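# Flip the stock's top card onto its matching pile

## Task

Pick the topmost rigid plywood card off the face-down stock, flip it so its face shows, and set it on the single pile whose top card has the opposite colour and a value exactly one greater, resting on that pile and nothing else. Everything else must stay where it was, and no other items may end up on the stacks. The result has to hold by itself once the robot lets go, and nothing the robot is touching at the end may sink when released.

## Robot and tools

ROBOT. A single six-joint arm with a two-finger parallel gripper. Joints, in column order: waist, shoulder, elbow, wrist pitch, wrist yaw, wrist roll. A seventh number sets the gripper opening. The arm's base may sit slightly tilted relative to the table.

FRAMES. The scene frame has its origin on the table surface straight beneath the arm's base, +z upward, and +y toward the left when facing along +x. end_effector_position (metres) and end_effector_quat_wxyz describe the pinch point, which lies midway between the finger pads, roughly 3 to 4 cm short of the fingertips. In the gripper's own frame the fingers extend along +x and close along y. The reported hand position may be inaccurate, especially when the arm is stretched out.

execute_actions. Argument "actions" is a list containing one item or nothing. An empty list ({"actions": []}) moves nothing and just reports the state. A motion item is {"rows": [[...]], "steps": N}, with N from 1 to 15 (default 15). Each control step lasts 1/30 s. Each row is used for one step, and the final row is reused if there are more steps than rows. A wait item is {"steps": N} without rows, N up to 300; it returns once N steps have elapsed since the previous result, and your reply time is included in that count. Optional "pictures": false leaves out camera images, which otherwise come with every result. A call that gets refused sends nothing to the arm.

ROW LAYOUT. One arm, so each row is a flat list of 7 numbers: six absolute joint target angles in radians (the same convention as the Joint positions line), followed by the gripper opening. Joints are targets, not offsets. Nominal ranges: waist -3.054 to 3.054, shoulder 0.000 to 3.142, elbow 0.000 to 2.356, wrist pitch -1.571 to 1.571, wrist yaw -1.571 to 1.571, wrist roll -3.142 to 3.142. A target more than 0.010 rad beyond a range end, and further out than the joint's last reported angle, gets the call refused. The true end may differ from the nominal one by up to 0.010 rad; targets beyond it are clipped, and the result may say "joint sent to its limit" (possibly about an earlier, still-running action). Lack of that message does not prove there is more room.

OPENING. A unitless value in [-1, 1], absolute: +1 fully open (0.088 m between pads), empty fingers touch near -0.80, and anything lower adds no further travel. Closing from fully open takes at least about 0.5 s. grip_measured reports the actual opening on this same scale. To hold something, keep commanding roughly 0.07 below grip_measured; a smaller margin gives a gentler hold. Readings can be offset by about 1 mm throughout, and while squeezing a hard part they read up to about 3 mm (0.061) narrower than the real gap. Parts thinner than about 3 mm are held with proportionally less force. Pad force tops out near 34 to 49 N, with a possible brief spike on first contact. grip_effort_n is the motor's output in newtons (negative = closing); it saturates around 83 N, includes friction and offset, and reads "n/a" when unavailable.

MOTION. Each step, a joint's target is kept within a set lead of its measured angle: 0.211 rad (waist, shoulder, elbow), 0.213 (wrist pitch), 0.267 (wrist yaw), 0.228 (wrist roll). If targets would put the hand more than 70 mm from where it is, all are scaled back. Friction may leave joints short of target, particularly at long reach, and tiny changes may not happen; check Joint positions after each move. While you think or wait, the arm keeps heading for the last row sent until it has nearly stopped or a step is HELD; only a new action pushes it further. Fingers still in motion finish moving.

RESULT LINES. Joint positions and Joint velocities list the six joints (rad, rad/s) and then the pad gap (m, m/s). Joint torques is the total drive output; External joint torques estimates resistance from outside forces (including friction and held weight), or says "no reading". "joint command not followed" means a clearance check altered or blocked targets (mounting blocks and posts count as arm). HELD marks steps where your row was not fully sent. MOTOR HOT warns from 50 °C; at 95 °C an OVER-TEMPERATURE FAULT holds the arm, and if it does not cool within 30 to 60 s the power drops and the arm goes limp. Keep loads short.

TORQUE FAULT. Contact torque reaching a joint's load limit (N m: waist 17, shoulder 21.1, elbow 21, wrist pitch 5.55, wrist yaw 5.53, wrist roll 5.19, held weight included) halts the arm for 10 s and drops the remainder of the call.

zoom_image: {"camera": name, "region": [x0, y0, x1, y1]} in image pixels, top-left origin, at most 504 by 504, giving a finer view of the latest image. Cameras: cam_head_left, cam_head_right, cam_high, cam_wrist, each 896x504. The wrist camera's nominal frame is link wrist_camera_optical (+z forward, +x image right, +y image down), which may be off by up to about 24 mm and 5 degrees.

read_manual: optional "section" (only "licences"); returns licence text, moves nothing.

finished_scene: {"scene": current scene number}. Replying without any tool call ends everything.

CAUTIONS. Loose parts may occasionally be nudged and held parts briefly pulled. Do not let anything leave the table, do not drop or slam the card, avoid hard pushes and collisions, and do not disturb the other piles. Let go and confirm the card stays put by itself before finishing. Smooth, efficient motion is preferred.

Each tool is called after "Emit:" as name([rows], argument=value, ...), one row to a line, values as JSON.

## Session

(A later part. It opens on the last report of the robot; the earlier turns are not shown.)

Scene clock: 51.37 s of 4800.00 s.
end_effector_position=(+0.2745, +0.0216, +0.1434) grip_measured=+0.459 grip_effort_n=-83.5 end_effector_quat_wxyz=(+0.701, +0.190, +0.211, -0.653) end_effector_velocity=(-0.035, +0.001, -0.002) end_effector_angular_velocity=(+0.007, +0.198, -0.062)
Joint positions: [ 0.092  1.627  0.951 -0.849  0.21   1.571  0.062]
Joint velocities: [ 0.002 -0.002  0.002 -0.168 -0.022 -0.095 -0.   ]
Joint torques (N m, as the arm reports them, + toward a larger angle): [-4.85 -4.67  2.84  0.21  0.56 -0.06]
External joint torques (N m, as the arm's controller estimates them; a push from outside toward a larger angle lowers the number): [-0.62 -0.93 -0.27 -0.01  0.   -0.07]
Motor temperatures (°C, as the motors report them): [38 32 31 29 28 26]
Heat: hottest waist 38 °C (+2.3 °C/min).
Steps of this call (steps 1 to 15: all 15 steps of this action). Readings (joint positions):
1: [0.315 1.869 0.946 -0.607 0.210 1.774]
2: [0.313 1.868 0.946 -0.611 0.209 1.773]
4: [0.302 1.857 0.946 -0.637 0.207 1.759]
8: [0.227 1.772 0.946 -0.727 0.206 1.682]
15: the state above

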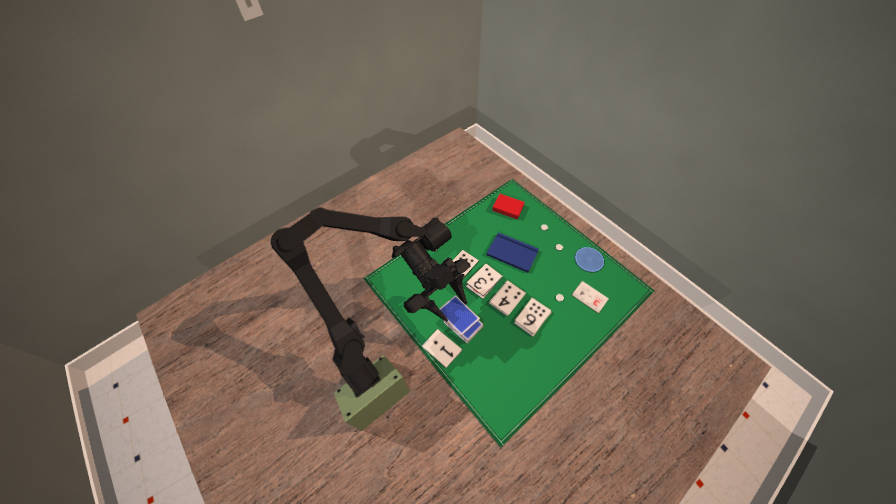

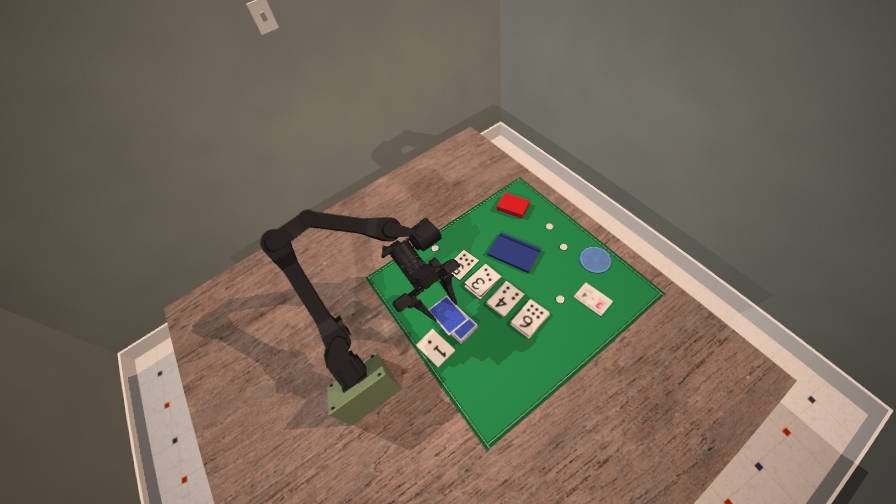

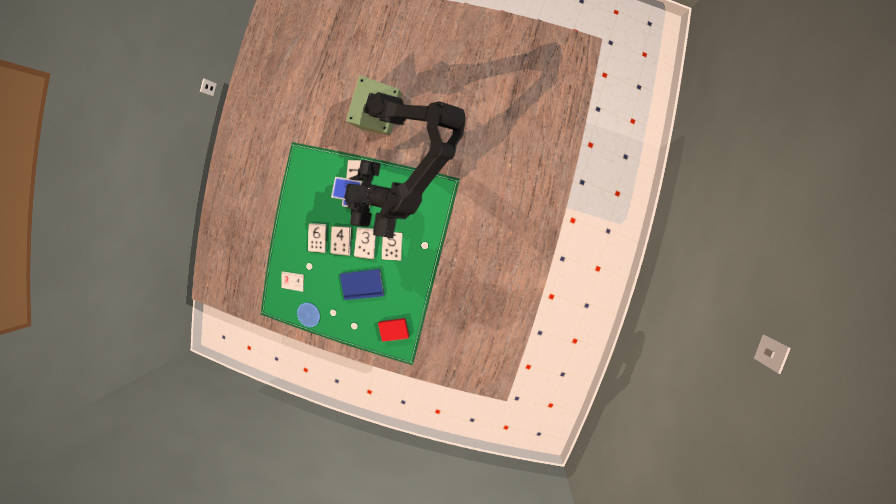

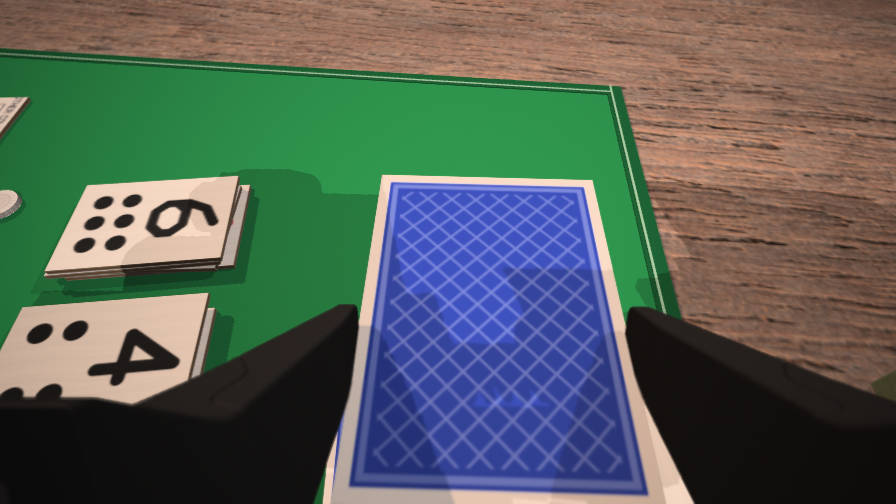

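Emit:
execute_actions([
  {"rows":[[-0.2,1.9,1.06,-0.6,0.4,-1.8,0.3]]},
], pictures=false)

Emit:
execute_actions([
  {"steps":42},
], pictures=false)

Emit:
execute_actions([
  {"rows":[[-0.235,2.37,1.064,-0.225,0.276,-1.82,0.3]]},
], pictures=false)

Emit:
execute_actions([
  {"steps":10},
])

Scene clock: 73.30 s of 4800.00 s.
end_effector_position=(+0.3149, -0.0928, +0.1967) grip_measured=+0.459 grip_effort_n=-83.5 end_effector_quat_wxyz=(+0.707, -0.090, +0.337, -0.615) end_effector_velocity=(+0.045, +0.025, +0.043) end_effector_angular_velocity=(-0.083, +1.704, +0.845)
Joint positions: [-0.198  1.906  1.053 -0.601  0.396  0.684  0.062]
Joint velocities: [-0.002 -0.071  0.11   0.007  0.007 -1.971 -0.   ]
Joint torques (N m, as the arm reports them, + toward a larger angle): [-6.1  -5.03  3.42  0.62  0.83 -0.04]
External joint torques (N m, as the arm's controller estimates them; a push from outside toward a larger angle lowers the number): [-0.72 -1.16  0.23  0.25  0.25 -0.07]
Motor temperatures (°C, as the motors report them): [38 32 31 29 28 26]
Heat: hottest waist 38 °C (+1.0 °C/min).
Steps of this call (steps 1 to 15: the robot went on to your last target; steps 16 to 90: nothing new was sent; then 18.43 s passed at rest; steps 91 to 105: all 15 steps of this action). Readings (joint positions):
91: [0.086 1.641 0.956 -0.850 0.219 1.536]
92: [0.057 1.670 0.971 -0.805 0.257 1.487]
94: [-0.024 1.755 1.014 -0.709 0.314 1.392]
98: [-0.177 1.881 1.041 -0.629 0.362 1.138]
105: the state above

Scene clock: 74.70 s of 4800.00 s.
end_effector_position=(+0.3160, -0.0923, +0.1978) grip_measured=+0.459 grip_effort_n=-83.5 end_effector_quat_wxyz=(-0.149, +0.699, -0.691, -0.113) end_effector_velocity=(-0.003, -0.001, +0.001) end_effector_angular_velocity=(-0.009, +0.161, +0.053)
Joint positions: [-0.198  1.904  1.056 -0.6    0.397 -1.785  0.062]
Joint velocities: [-0.002 -0.002 -0.002 -0.007  0.007 -0.168  0.   ]
Joint torques (N m, as the arm reports them, + toward a larger angle): [-6.13 -5.26  3.86  0.69  0.8  -0.08]
External joint torques (N m, as the arm's controller estimates them; a push from outside toward a larger angle lowers the number): [-0.78 -0.64 -0.19  0.13  0.22 -0.07]
Motor temperatures (°C, as the motors report them): [38 32 31 29 28 26]
Heat: hottest waist 38 °C (+1.0 °C/min).
Steps of this call (steps 1 to 42: the robot went on to your last target). Readings (joint positions):
1: [-0.198 1.904 1.055 -0.600 0.396 0.618]
2: [-0.198 1.904 1.056 -0.600 0.396 0.554]
4: [-0.198 1.904 1.056 -0.600 0.396 0.423]
8: [-0.198 1.904 1.056 -0.600 0.397 0.162]
42: the state above

Scene clock: 75.20 s of 4800.00 s.
end_effector_position=(+0.3160, -0.1933, +0.0882) grip_measured=+0.459 grip_effort_n=-83.5 end_effector_quat_wxyz=(-0.180, +0.670, -0.699, -0.175) end_effector_velocity=(+0.037, +0.001, +0.015) end_effector_angular_velocity=(-0.036, -0.079, +0.072)
Joint positions: [-0.23   2.367  1.06  -0.227  0.278 -1.818  0.062]
Joint velocities: [ 0.002 -0.007  0.066  0.037  0.007  0.007  0.   ]
Joint torques (N m, as the arm reports them, + toward a larger angle): [-7.08 -6.    2.49  0.55  0.54 -0.08]
External joint torques (N m, as the arm's controller estimates them; a push from outside toward a larger angle lowers the number): [-1.16  0.01 -0.64  0.05 -0.01 -0.07]
Motor temperatures (°C, as the motors report them): [38 32 31 29 28 26]
Heat: hottest waist 38 °C (+1.0 °C/min).
Steps of this call (steps 1 to 15: all 15 steps of this action). Readings (joint positions):
1: [-0.201 1.926 1.056 -0.577 0.381 -1.794]
2: [-0.208 1.964 1.061 -0.499 0.346 -1.802]
4: [-0.221 2.078 1.078 -0.366 0.308 -1.809]
8: [-0.230 2.290 1.074 -0.259 0.284 -1.816]
15: the state above

Scene clock: 75.53 s of 4800.00 s.
end_effector_position=(+0.3165, -0.1933, +0.0884) grip_measured=+0.459 grip_effort_n=-83.5 end_effector_quat_wxyz=(-0.180, +0.671, -0.698, -0.174) end_effector_velocity=(-0.005, -0.000, +0.001) end_effector_angular_velocity=(-0.004, +0.014, -0.008)
Joint positions: [-0.23   2.367  1.062 -0.226  0.278 -1.818  0.062]
Joint velocities: [-0.002 -0.002 -0.007 -0.007  0.007 -0.007 -0.   ]
Joint torques (N m, as the arm reports them, + toward a larger angle): [-7.09 -5.82  2.82  0.67  0.54 -0.08]
External joint torques (N m, as the arm's controller estimates them; a push from outside toward a larger angle lowers the number): [-1.13  0.11 -0.35  0.15  0.   -0.07]
Motor temperatures (°C, as the motors report them): [38 32 31 29 28 26]
Heat: hottest waist 38 °C (+1.0 °C/min).
Steps of this call (steps 1 to 10: the robot went on to your last target). Readings (joint positions):
1: [-0.230 2.367 1.062 -0.225 0.278 -1.818]
2: [-0.230 2.367 1.062 -0.226 0.278 -1.818]
4: [-0.230 2.367 1.062 -0.227 0.278 -1.818]
8: [-0.230 2.367 1.062 -0.226 0.278 -1.818]
10: the state above

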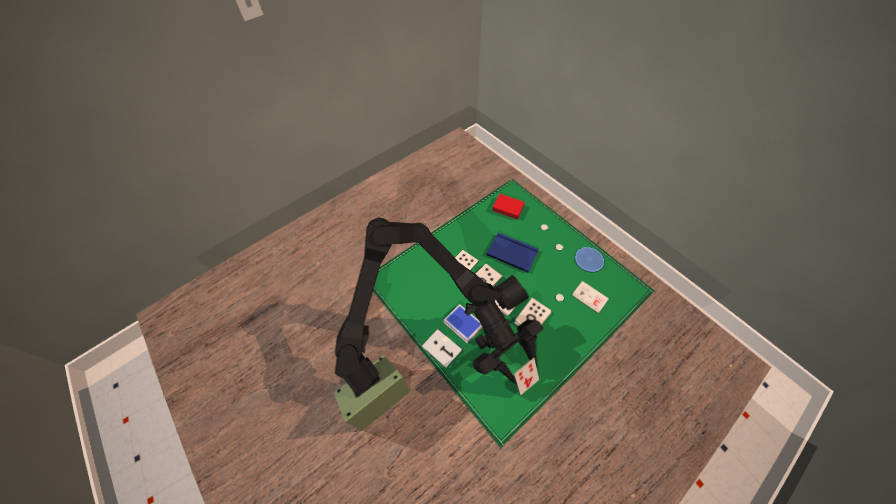

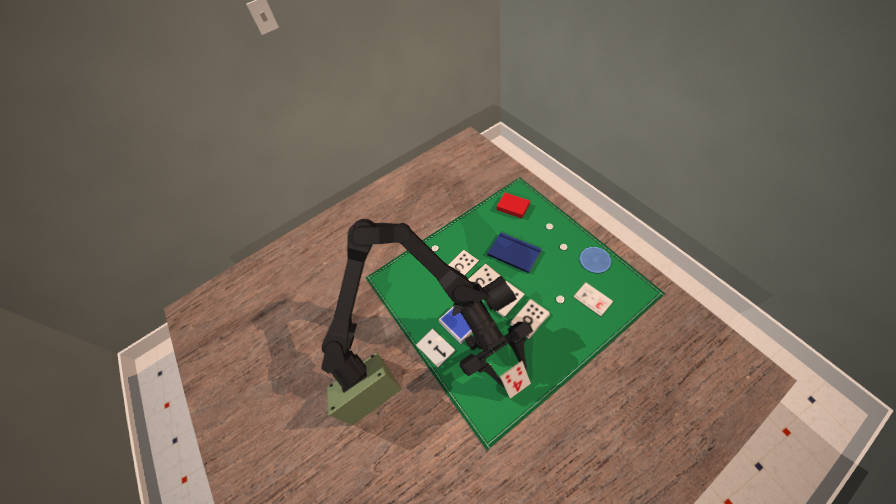

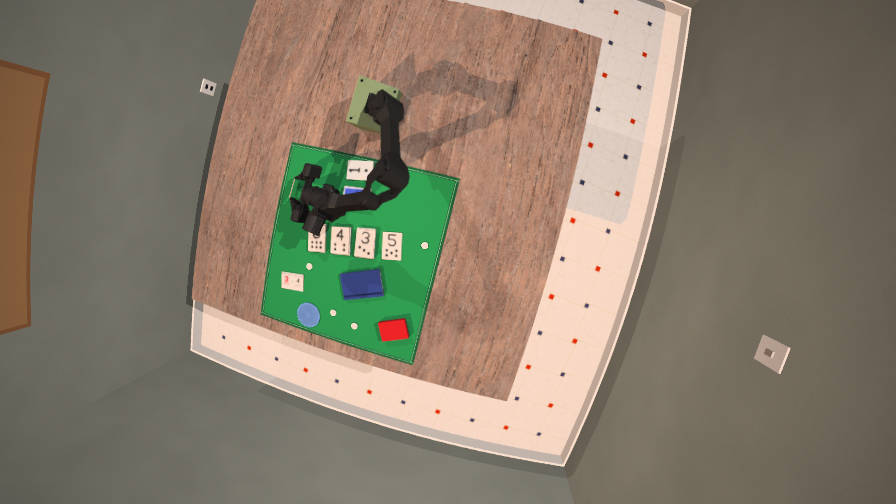

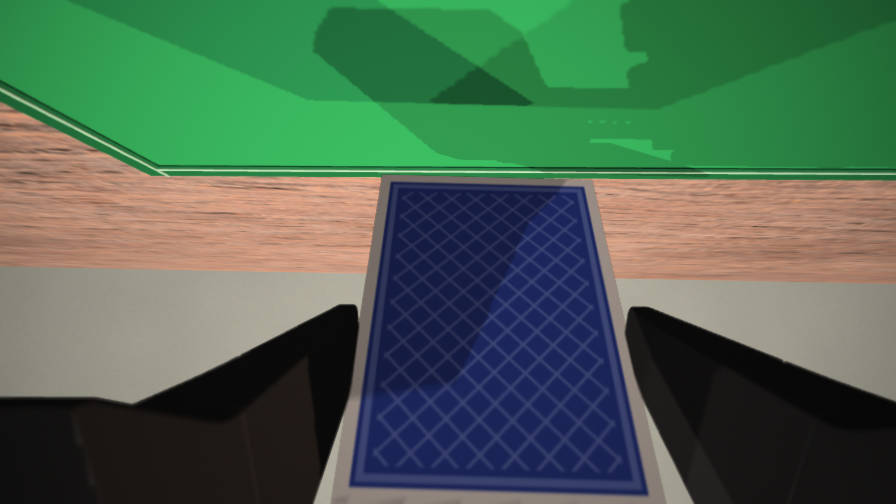

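Emit:
execute_actions([
  {"rows":[[-0.195,2.415,1.07,-0.185,0.276,-1.78,0.3]]},
], pictures=false)

Emit:
execute_actions([
  {"rows":[[-0.195,2.415,1.07,-0.185,0.276,-1.78,0.47],[-0.195,2.415,1.07,-0.185,0.276,-1.78,0.47],[-0.195,2.415,1.07,-0.185,0.27,-1.78,0.47],[-0.195,2.413,1.07,-0.187,0.26,-1.78,0.47],[-0.195,2.412,1.07,-0.188,0.25,-1.78,0.47],[-0.195,2.411,1.07,-0.19,0.24,-1.78,0.47],[-0.195,2.41,1.07,-0.191,0.23,-1.78,0.47],[-0.195,2.409,1.07,-0.193,0.22,-1.78,0.47],[-0.195,2.408,1.07,-0.194,0.21,-1.78,0.47],[-0.195,2.407,1.07,-0.196,0.20,-1.78,0.47],[-0.195,2.406,1.07,-0.197,0.19,-1.78,0.47],[-0.195,2.405,1.07,-0.199,0.18,-1.78,0.47]]},
])

Scene clock: 85.50 s of 4800.00 s.
end_effector_position=(+0.3212, -0.1928, +0.0710) grip_measured=+0.459 grip_effort_n=-83.5 end_effector_quat_wxyz=(-0.181, +0.676, -0.693, -0.173) end_effector_velocity=(-0.005, +0.001, -0.001) end_effector_angular_velocity=(+0.012, +0.019, -0.012)
Joint positions: [-0.192  2.407  1.065 -0.187  0.276 -1.783  0.062]
Joint velocities: [-0.002 -0.002 -0.002 -0.022 -0.007 -0.007 -0.   ]
Joint torques (N m, as the arm reports them, + toward a larger angle): [-7.04 -5.19  2.75  0.7   0.6   0.09]
External joint torques (N m, as the arm's controller estimates them; a push from outside toward a larger angle lowers the number): [-0.98  0.76 -0.11  0.23  0.05  0.1 ]
Motor temperatures (°C, as the motors report them): [39 33 31 29 28 26]
Heat: hottest waist 39 °C (+2.1 °C/min).
Steps of this call (steps 1 to 15: the robot went on to your last target; steps 16 to 90: nothing new was sent; then 6.47 s passed at rest; steps 91 to 105: all 15 steps of this action). Readings (joint positions):
91: [-0.229 2.371 1.062 -0.222 0.278 -1.814]
92: [-0.224 2.378 1.062 -0.208 0.278 -1.804]
94: [-0.207 2.394 1.065 -0.195 0.277 -1.792]
98: [-0.192 2.407 1.065 -0.190 0.276 -1.785]
105: the state above

Scene clock: 86.00 s of 4800.00 s.
end_effector_position=(+0.3209, -0.1903, +0.0670) grip_measured=+0.477 grip_effort_n=-36.0 end_effector_quat_wxyz=(-0.206, +0.670, -0.687, -0.189) end_effector_velocity=(-0.007, +0.004, -0.004) end_effector_angular_velocity=(+0.072, +0.007, -0.017)
Joint positions: [-0.205  2.404  1.067 -0.198  0.216 -1.782  0.062]
Joint velocities: [-0.017 -0.012 -0.007 -0.037 -0.066 -0.007  0.   ]
Joint torques (N m, as the arm reports them, + toward a larger angle): [-5.72 -5.9   2.79  0.63 -0.65  0.1 ]
External joint torques (N m, as the arm's controller estimates them; a push from outside toward a larger angle lowers the number): [ 0.25 -0.08 -0.05  0.16 -1.14  0.1 ]
Motor temperatures (°C, as the motors report them): [39 33 31 29 28 26]
Heat: hottest waist 39 °C (+2.0 °C/min).
Steps of this call (steps 1 to 15: all 15 steps of this action). Readings (joint positions):
1: [-0.192 2.407 1.065 -0.187 0.276 -1.782]
2: [-0.192 2.407 1.065 -0.187 0.276 -1.782]
4: [-0.192 2.407 1.065 -0.187 0.273 -1.782]
8: [-0.193 2.407 1.065 -0.189 0.253 -1.782]
15: the state above

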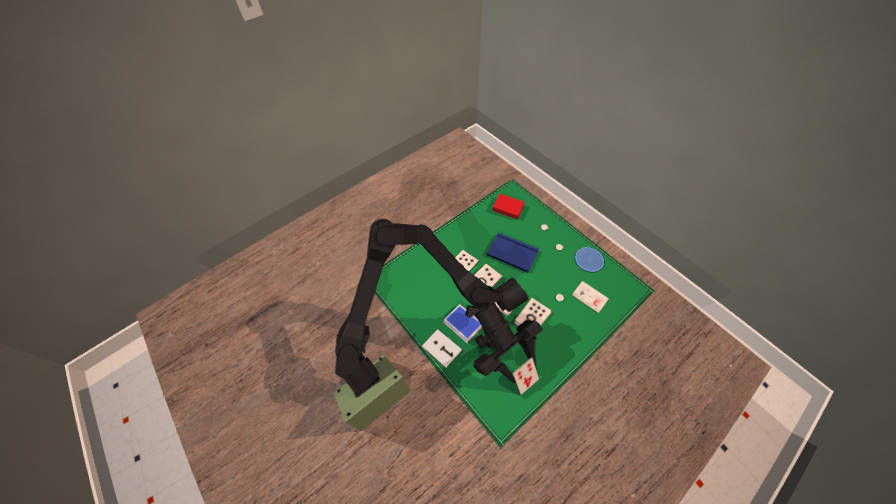

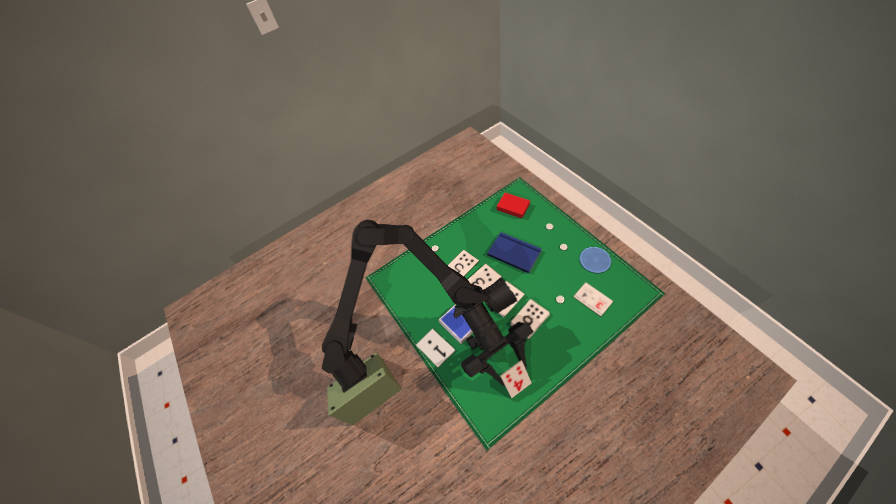

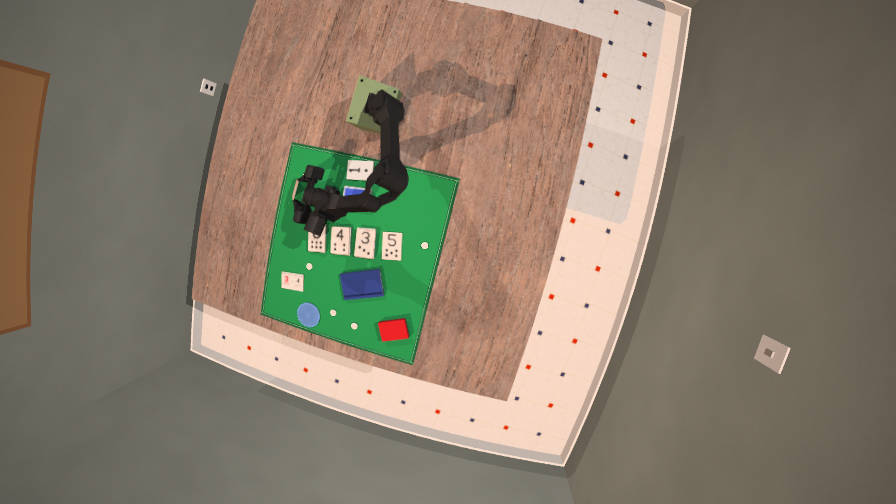

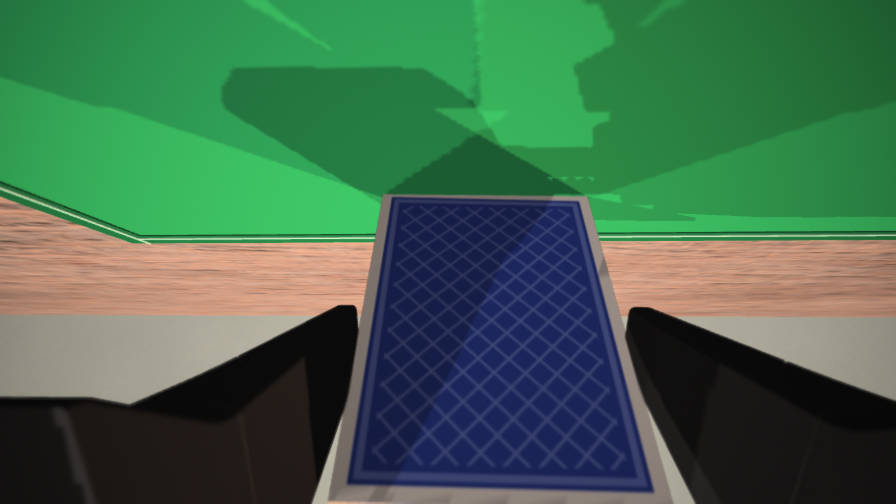

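Emit:
execute_actions([
  {"rows":[[-0.2,2.395,1.07,-0.205,0.21,-1.78,0.49],[-0.2,2.39,1.07,-0.21,0.205,-1.78,0.49],[-0.2,2.387,1.07,-0.213,0.20,-1.78,0.49],[-0.2,2.384,1.07,-0.216,0.19,-1.78,0.49],[-0.2,2.381,1.07,-0.219,0.18,-1.78,0.49],[-0.2,2.378,1.07,-0.222,0.17,-1.78,0.49],[-0.2,2.375,1.07,-0.225,0.16,-1.78,0.49],[-0.2,2.372,1.07,-0.228,0.15,-1.78,0.49],[-0.2,2.369,1.07,-0.231,0.14,-1.78,0.49],[-0.2,2.366,1.07,-0.234,0.13,-1.78,0.49],[-0.2,2.363,1.07,-0.237,0.12,-1.78,0.49],[-0.2,2.36,1.07,-0.24,0.11,-1.78,0.49]]},
])

Scene clock: 95.10 s of 4800.00 s.
end_effector_position=(+0.3241, -0.1755, +0.0625) grip_measured=+0.492 grip_effort_n=-10.9 end_effector_quat_wxyz=(-0.237, +0.666, -0.673, -0.219) end_effector_velocity=(+0.009, +0.018, -0.002) end_effector_angular_velocity=(+0.074, +0.003, +0.049)
Joint positions: [-0.203  2.373  1.067 -0.236  0.125 -1.782  0.063]
Joint velocities: [ 0.012 -0.042 -0.002 -0.022 -0.081 -0.022 -0.   ]
Joint torques (N m, as the arm reports them, + toward a larger angle): [-6.52 -7.43  2.81  0.44  0.25  0.1 ]
External joint torques (N m, as the arm's controller estimates them; a push from outside toward a larger angle lowers the number): [-0.35 -1.64 -0.17 -0.01 -0.25  0.1 ]
Motor temperatures (°C, as the motors report them): [39 33 31 29 28 26]
Heat: hottest waist 39 °C (+1.0 °C/min).
Steps of this call (steps 1 to 15: the robot went on to your last target; steps 16 to 90: nothing new was sent; then 5.60 s passed at rest; steps 91 to 105: all 15 steps of this action). Readings (joint positions):
91: [-0.205 2.401 1.067 -0.201 0.212 -1.782]
92: [-0.205 2.400 1.067 -0.201 0.212 -1.782]
94: [-0.205 2.397 1.067 -0.205 0.210 -1.782]
98: [-0.205 2.388 1.067 -0.218 0.182 -1.782]
105: the state above

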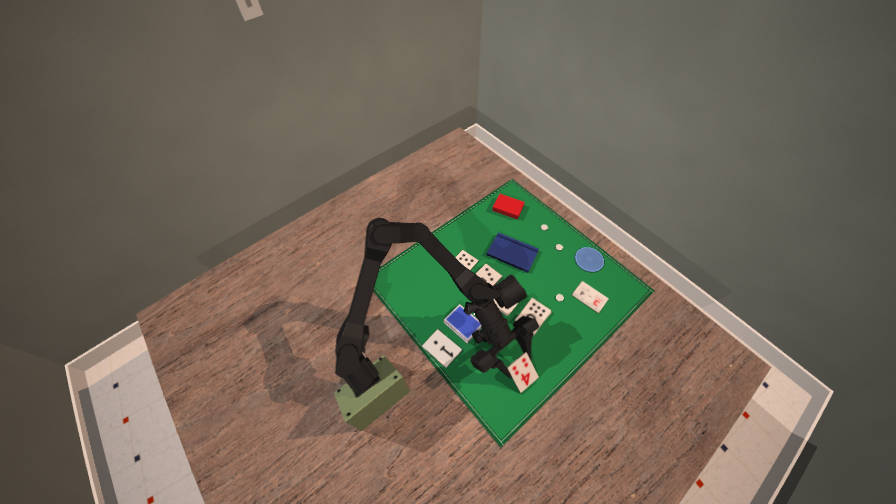

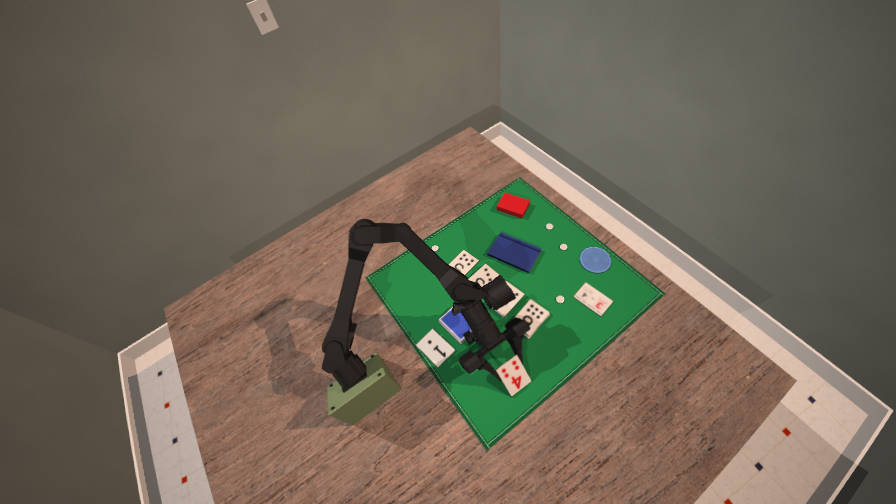

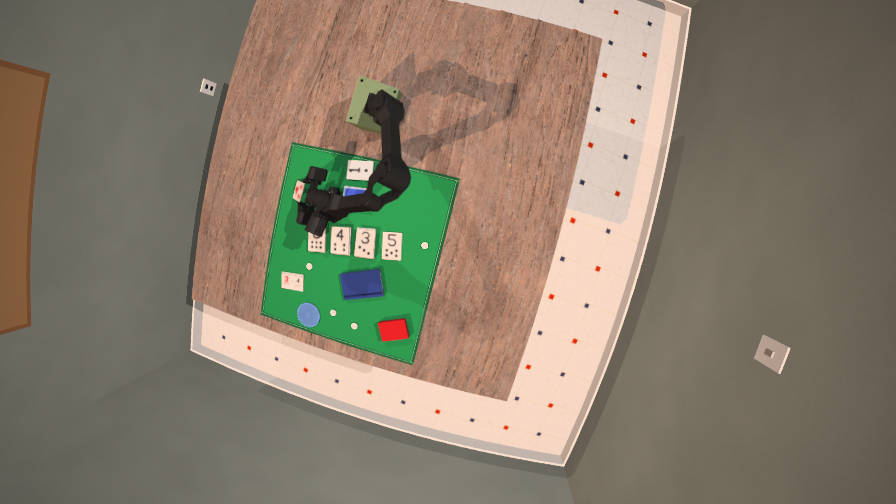

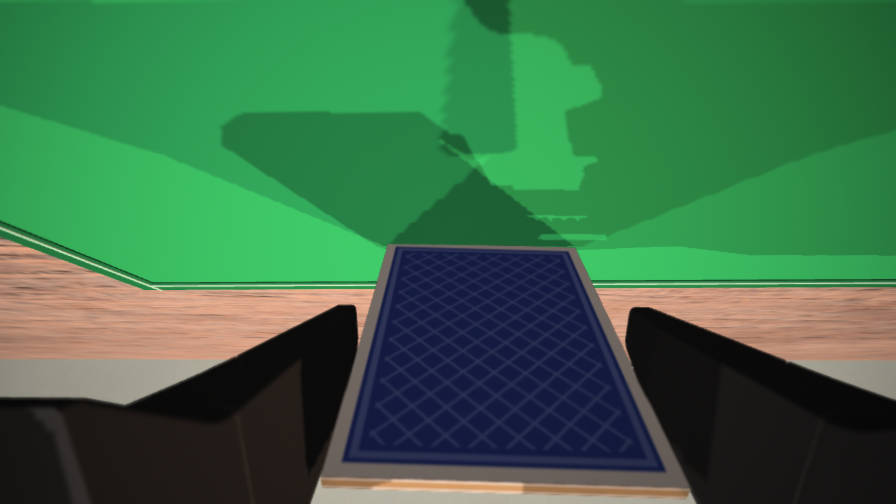

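Emit:
execute_actions([
  {"rows":[[-0.2,2.358,1.07,-0.242,0.095,-1.78,0.49],[-0.2,2.356,1.07,-0.244,0.08,-1.78,0.49],[-0.2,2.354,1.07,-0.246,0.065,-1.78,0.49],[-0.2,2.352,1.07,-0.248,0.05,-1.78,0.49],[-0.2,2.35,1.07,-0.25,0.035,-1.78,0.49],[-0.2,2.348,1.07,-0.252,0.02,-1.78,0.49],[-0.2,2.346,1.07,-0.254,0.005,-1.78,0.49],[-0.2,2.344,1.07,-0.256,-0.01,-1.78,0.49],[-0.2,2.342,1.07,-0.258,-0.025,-1.78,0.49],[-0.2,2.34,1.07,-0.26,-0.04,-1.78,0.49],[-0.2,2.338,1.07,-0.262,-0.055,-1.78,0.49],[-0.2,2.336,1.07,-0.264,-0.07,-1.78,0.49],[-0.2,2.334,1.07,-0.266,-0.085,-1.78,0.49]]},
])

Scene clock: 102.60 s of 4800.00 s.
end_effector_position=(+0.3315, -0.1506, +0.0473) grip_measured=+0.492 grip_effort_n=-10.9 end_effector_quat_wxyz=(-0.302, +0.655, -0.635, -0.276) end_effector_velocity=(+0.014, +0.030, -0.009) end_effector_angular_velocity=(+0.169, -0.019, +0.088)
Joint positions: [-0.201  2.348  1.067 -0.262 -0.065 -1.782  0.063]
Joint velocities: [ 0.007 -0.042 -0.002 -0.007 -0.183 -0.037 -0.   ]
Joint torques (N m, as the arm reports them, + toward a larger angle): [-6.71 -7.48  2.92  0.46  0.28  0.1 ]
External joint torques (N m, as the arm's controller estimates them; a push from outside toward a larger angle lowers the number): [-0.62 -1.65 -0.23 -0.03 -0.11  0.11]
Motor temperatures (°C, as the motors report them): [39 34 31 29 28 26]
Heat: hottest waist 39 °C (+1.0 °C/min).
Steps of this call (steps 1 to 15: the robot went on to your last target; steps 16 to 90: nothing new was sent; then 4.00 s passed at rest; steps 91 to 105: all 15 steps of this action). Readings (joint positions):
91: [-0.202 2.371 1.067 -0.238 0.115 -1.782]
92: [-0.202 2.370 1.067 -0.240 0.107 -1.782]
94: [-0.202 2.368 1.067 -0.243 0.085 -1.782]
98: [-0.202 2.361 1.067 -0.250 0.030 -1.782]
105: the state above

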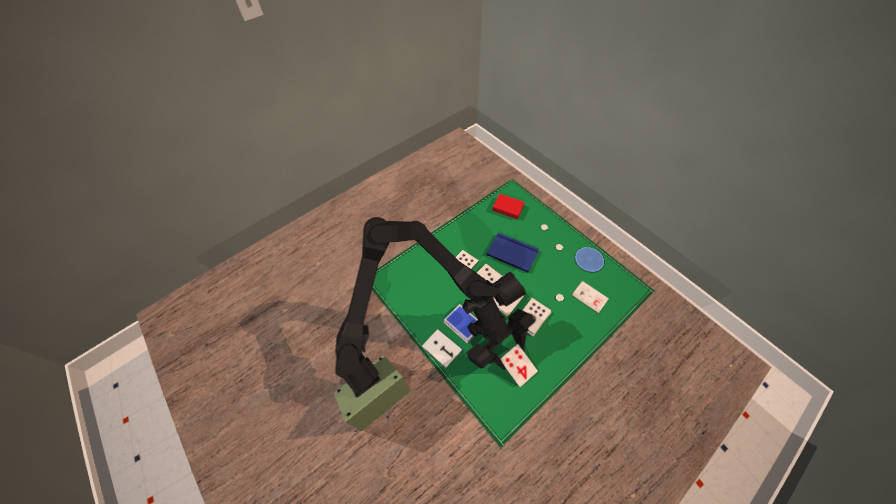

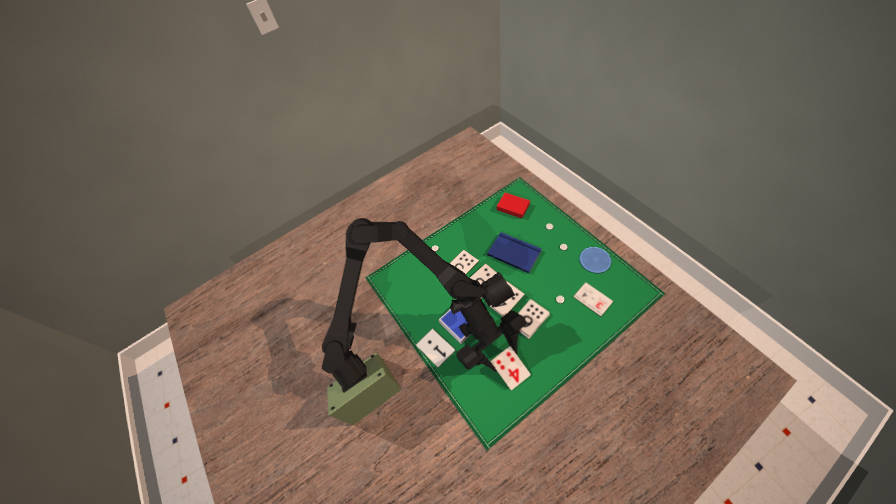

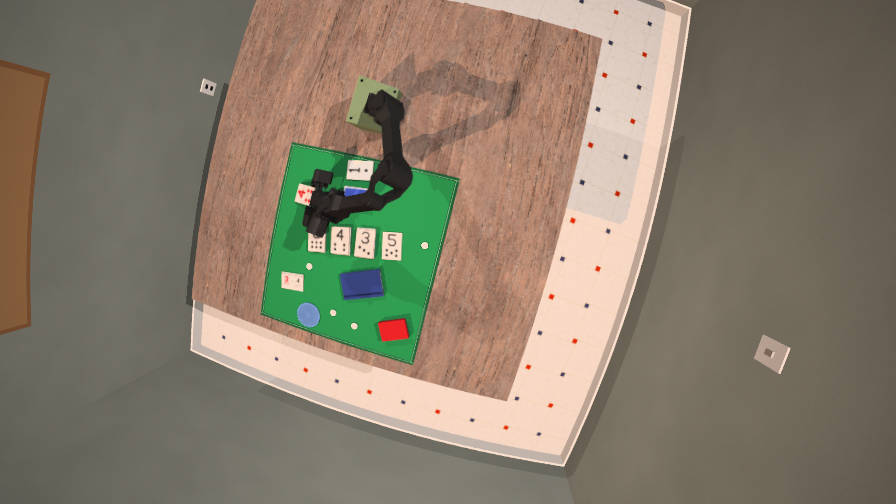

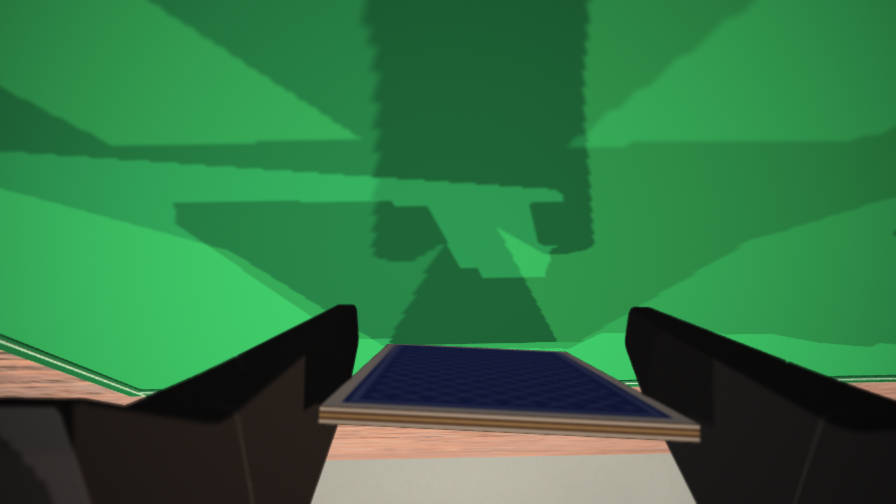

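Emit:
execute_actions([
  {"rows":[[-0.2,2.334,1.07,-0.266,-0.11,-1.78,0.49],[-0.2,2.334,1.07,-0.266,-0.13,-1.78,0.49],[-0.2,2.334,1.07,-0.266,-0.15,-1.78,0.49],[-0.2,2.334,1.07,-0.266,-0.17,-1.78,0.49],[-0.2,2.334,1.07,-0.266,-0.17,-1.78,0.49],[-0.2,2.334,1.07,-0.266,-0.17,-1.78,0.495],[-0.2,2.334,1.07,-0.266,-0.17,-1.78,0.50],[-0.2,2.334,1.07,-0.266,-0.17,-1.78,0.505],[-0.2,2.334,1.07,-0.266,-0.17,-1.78,0.51],[-0.2,2.334,1.07,-0.266,-0.17,-1.78,0.515],[-0.2,2.334,1.07,-0.266,-0.17,-1.78,0.52],[-0.2,2.334,1.07,-0.266,-0.17,-1.78,0.53],[-0.2,2.334,1.07,-0.266,-0.17,-1.78,0.6],[-0.2,2.334,1.07,-0.266,-0.17,-1.78,0.75]]},
], pictures=false)

Emit:
execute_actions([
  {"steps":10},
])

Scene clock: 122.57 s of 4800.00 s.
end_effector_position=(+0.3351, -0.1381, +0.0385) grip_measured=+0.632 grip_effort_n=15.6 end_effector_quat_wxyz=(-0.336, +0.648, -0.612, -0.305) end_effector_velocity=(+0.004, +0.004, +0.002) end_effector_angular_velocity=(+0.017, -0.012, +0.020)
Joint positions: [-0.2    2.345  1.067 -0.265 -0.166 -1.782  0.07 ]
Joint velocities: [-0.002 -0.012 -0.002  0.007 -0.022 -0.007  0.066]
Joint torques (N m, as the arm reports them, + toward a larger angle): [-6.75 -7.49  2.87  0.47  0.24  0.1 ]
External joint torques (N m, as the arm's controller estimates them; a push from outside toward a larger angle lowers the number): [-0.7  -1.59 -0.27 -0.02 -0.1   0.1 ]
Motor temperatures (°C, as the motors report them): [40 36 31 29 28 26]
Heat: hottest waist 40 °C (+2.0 °C/min).
Steps of this call (steps 1 to 30: the robot went on to your last target; steps 31 to 90: nothing new was sent; then 16.47 s passed at rest; steps 91 to 105: all 15 steps of this action). Readings (joint positions):
91: [-0.200 2.346 1.067 -0.264 -0.085 -1.782]
92: [-0.200 2.346 1.067 -0.264 -0.096 -1.782]
94: [-0.200 2.346 1.067 -0.265 -0.126 -1.782]
98: [-0.200 2.346 1.067 -0.265 -0.159 -1.782]
105: the state above

Scene clock: 122.90 s of 4800.00 s.
end_effector_position=(+0.3353, -0.1379, +0.0385) grip_measured=+0.745 grip_effort_n=16.5 end_effector_quat_wxyz=(-0.336, +0.648, -0.612, -0.306) end_effector_velocity=(+0.005, +0.001, +0.002) end_effector_angular_velocity=(+0.000, -0.017, +0.024)
Joint positions: [-0.2    2.345  1.067 -0.265 -0.167 -1.782  0.075]
Joint velocities: [-0.002 -0.007 -0.002  0.022 -0.007 -0.007  0.001]
Joint torques (N m, as the arm reports them, + toward a larger angle): [-6.75 -7.47  2.87  0.47  0.24  0.1 ]
External joint torques (N m, as the arm's controller estimates them; a push from outside toward a larger angle lowers the number): [-0.68 -1.47 -0.36 -0.05 -0.1   0.1 ]
Motor temperatures (°C, as the motors report them): [40 36 31 29 28 26]
Heat: hottest waist 40 °C (+2.0 °C/min).
Steps of this call (steps 1 to 10: the robot went on to your last target). Readings (joint positions):
1: [-0.200 2.345 1.067 -0.265 -0.166 -1.782]
2: [-0.200 2.345 1.067 -0.265 -0.166 -1.782]
4: [-0.200 2.345 1.067 -0.265 -0.167 -1.782]
8: [-0.200 2.345 1.067 -0.265 -0.167 -1.782]
10: the state above

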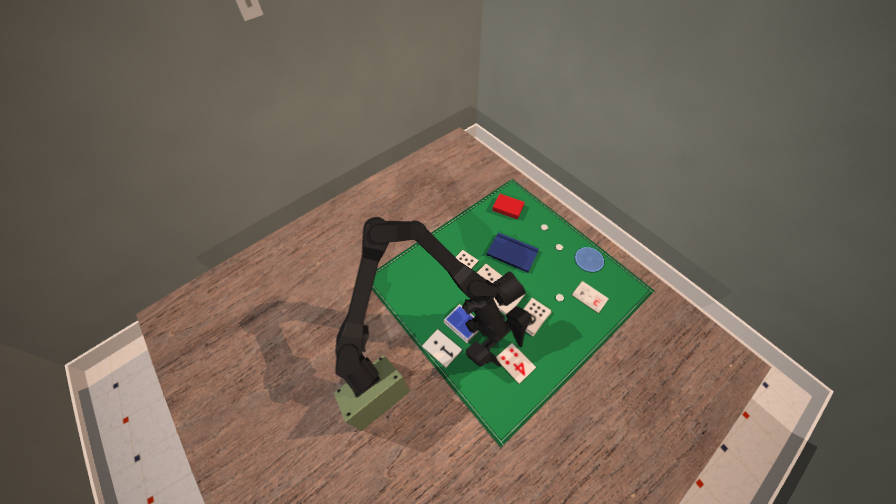

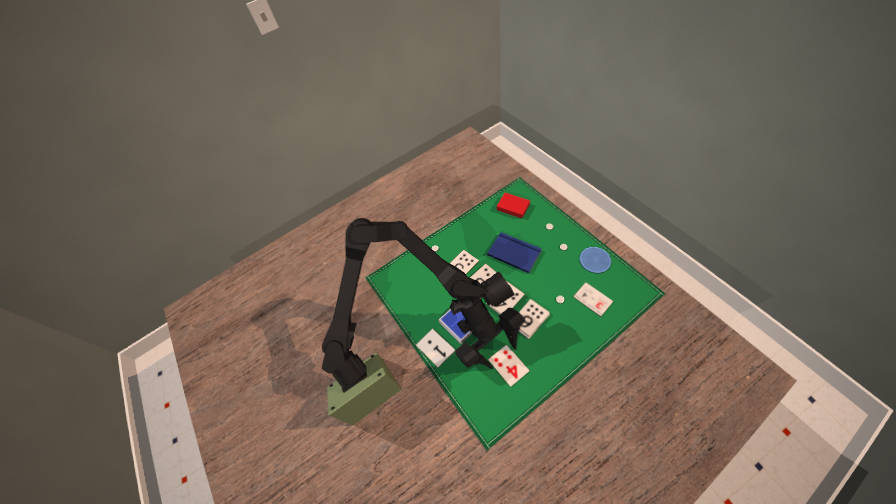

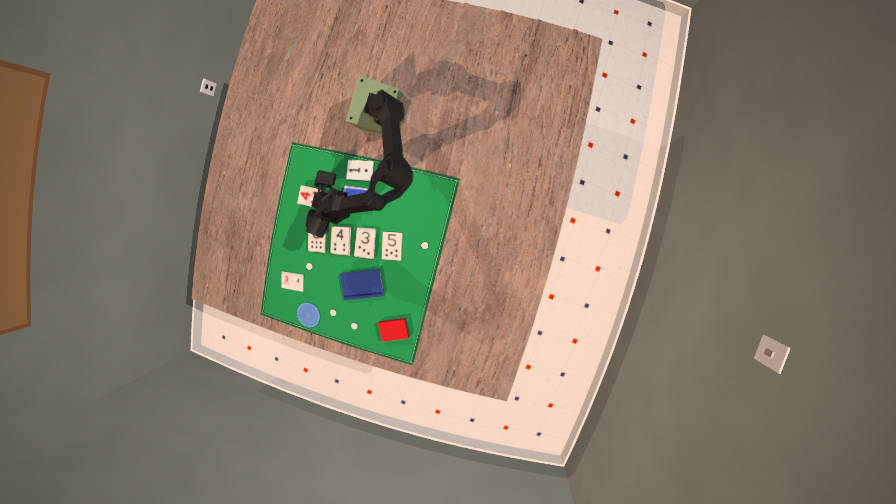

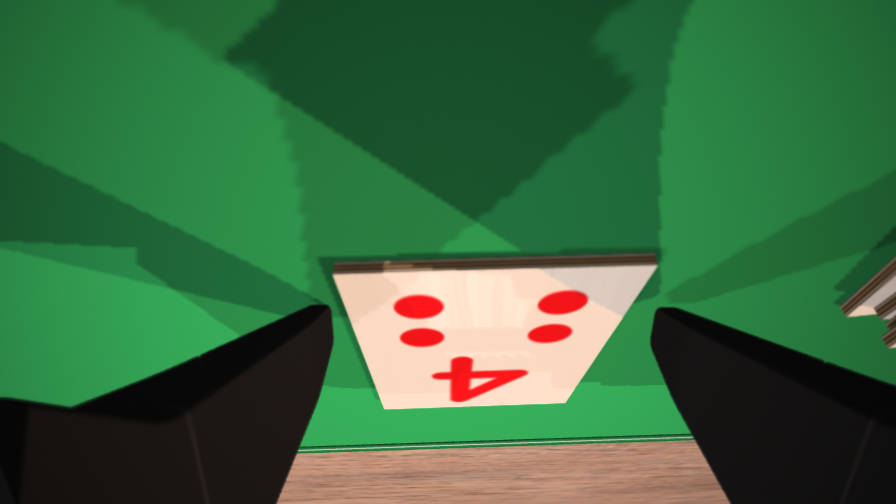

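Emit:
execute_actions([
  {"rows":[[-0.22,2.385,1.08,-0.235,-0.17,-1.86,0.85]]},
])

Scene clock: 134.50 s of 4800.00 s.
end_effector_position=(+0.3361, -0.1478, +0.0374) grip_measured=+0.847 grip_effort_n=16.0 end_effector_quat_wxyz=(-0.318, +0.660, -0.600, -0.321) end_effector_velocity=(-0.002, -0.004, +0.003) end_effector_angular_velocity=(-0.024, +0.009, +0.010)
Joint positions: [-0.218  2.373  1.073 -0.237 -0.169 -1.857  0.08 ]
Joint velocities: [-0.007 -0.002 -0.007  0.007  0.022 -0.022  0.   ]
Joint torques (N m, as the arm reports them, + toward a larger angle): [-7.02 -4.59  3.26  0.76  0.34 -0.09]
External joint torques (N m, as the arm's controller estimates them; a push from outside toward a larger angle lowers the number): [-0.92  1.33  0.17  0.27  0.   -0.09]
Motor temperatures (°C, as the motors report them): [41 36 31 29 28 26]
Heat: hottest waist 41 °C (+3.0 °C/min).
Steps of this call (steps 1 to 15: the robot went on to your last target; steps 16 to 90: nothing new was sent; then 8.10 s passed at rest; steps 91 to 105: all 15 steps of this action). Readings (joint positions):
91: [-0.200 2.347 1.067 -0.263 -0.168 -1.793]
92: [-0.203 2.352 1.068 -0.254 -0.169 -1.815]
94: [-0.210 2.364 1.073 -0.243 -0.169 -1.838]
98: [-0.218 2.372 1.073 -0.238 -0.169 -1.854]
105: the state above

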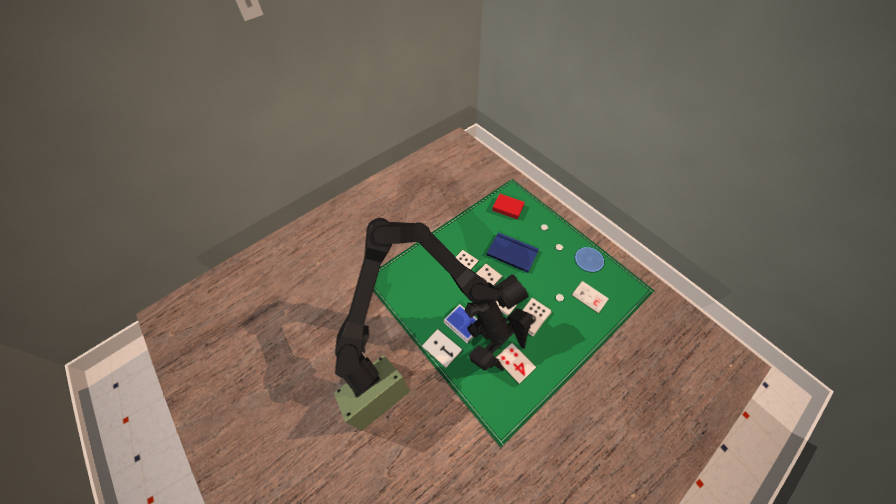

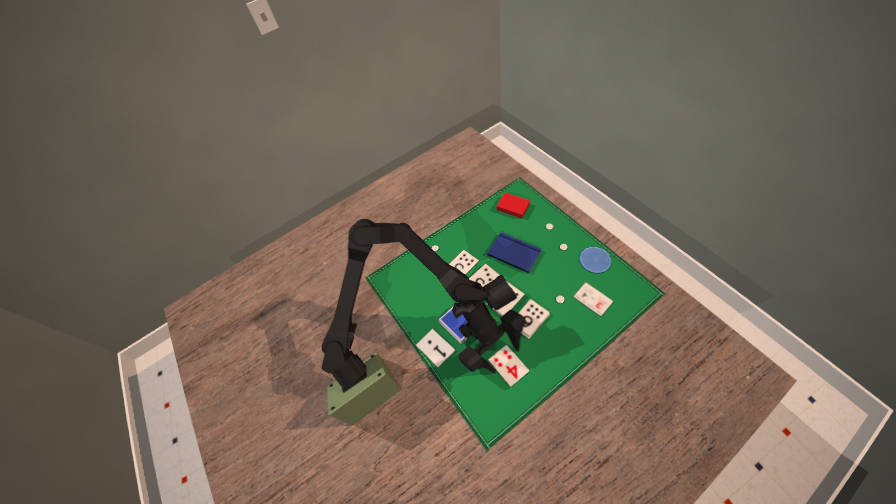

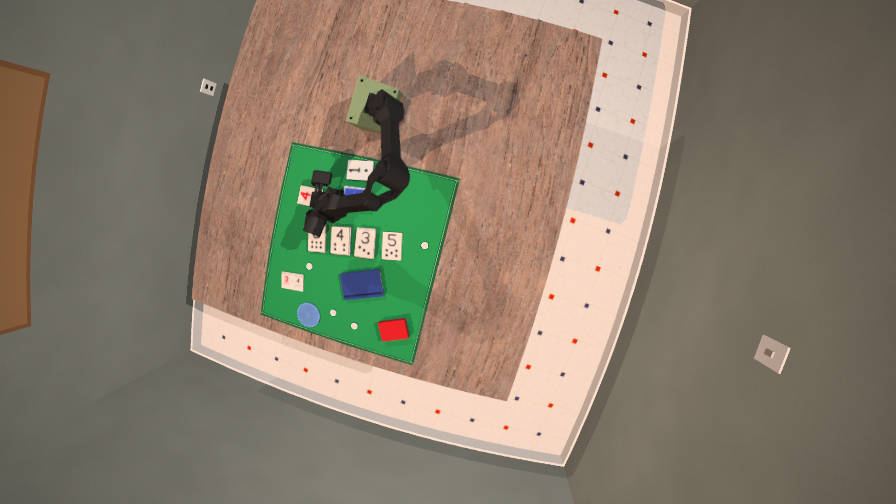

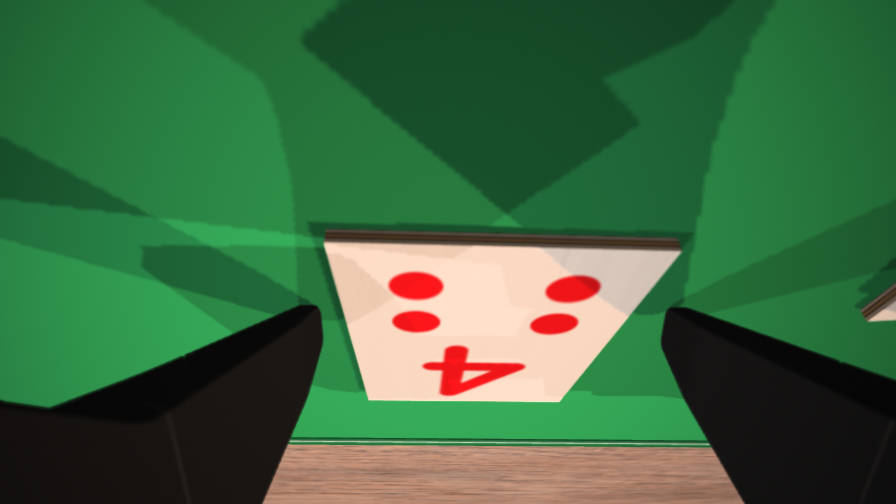

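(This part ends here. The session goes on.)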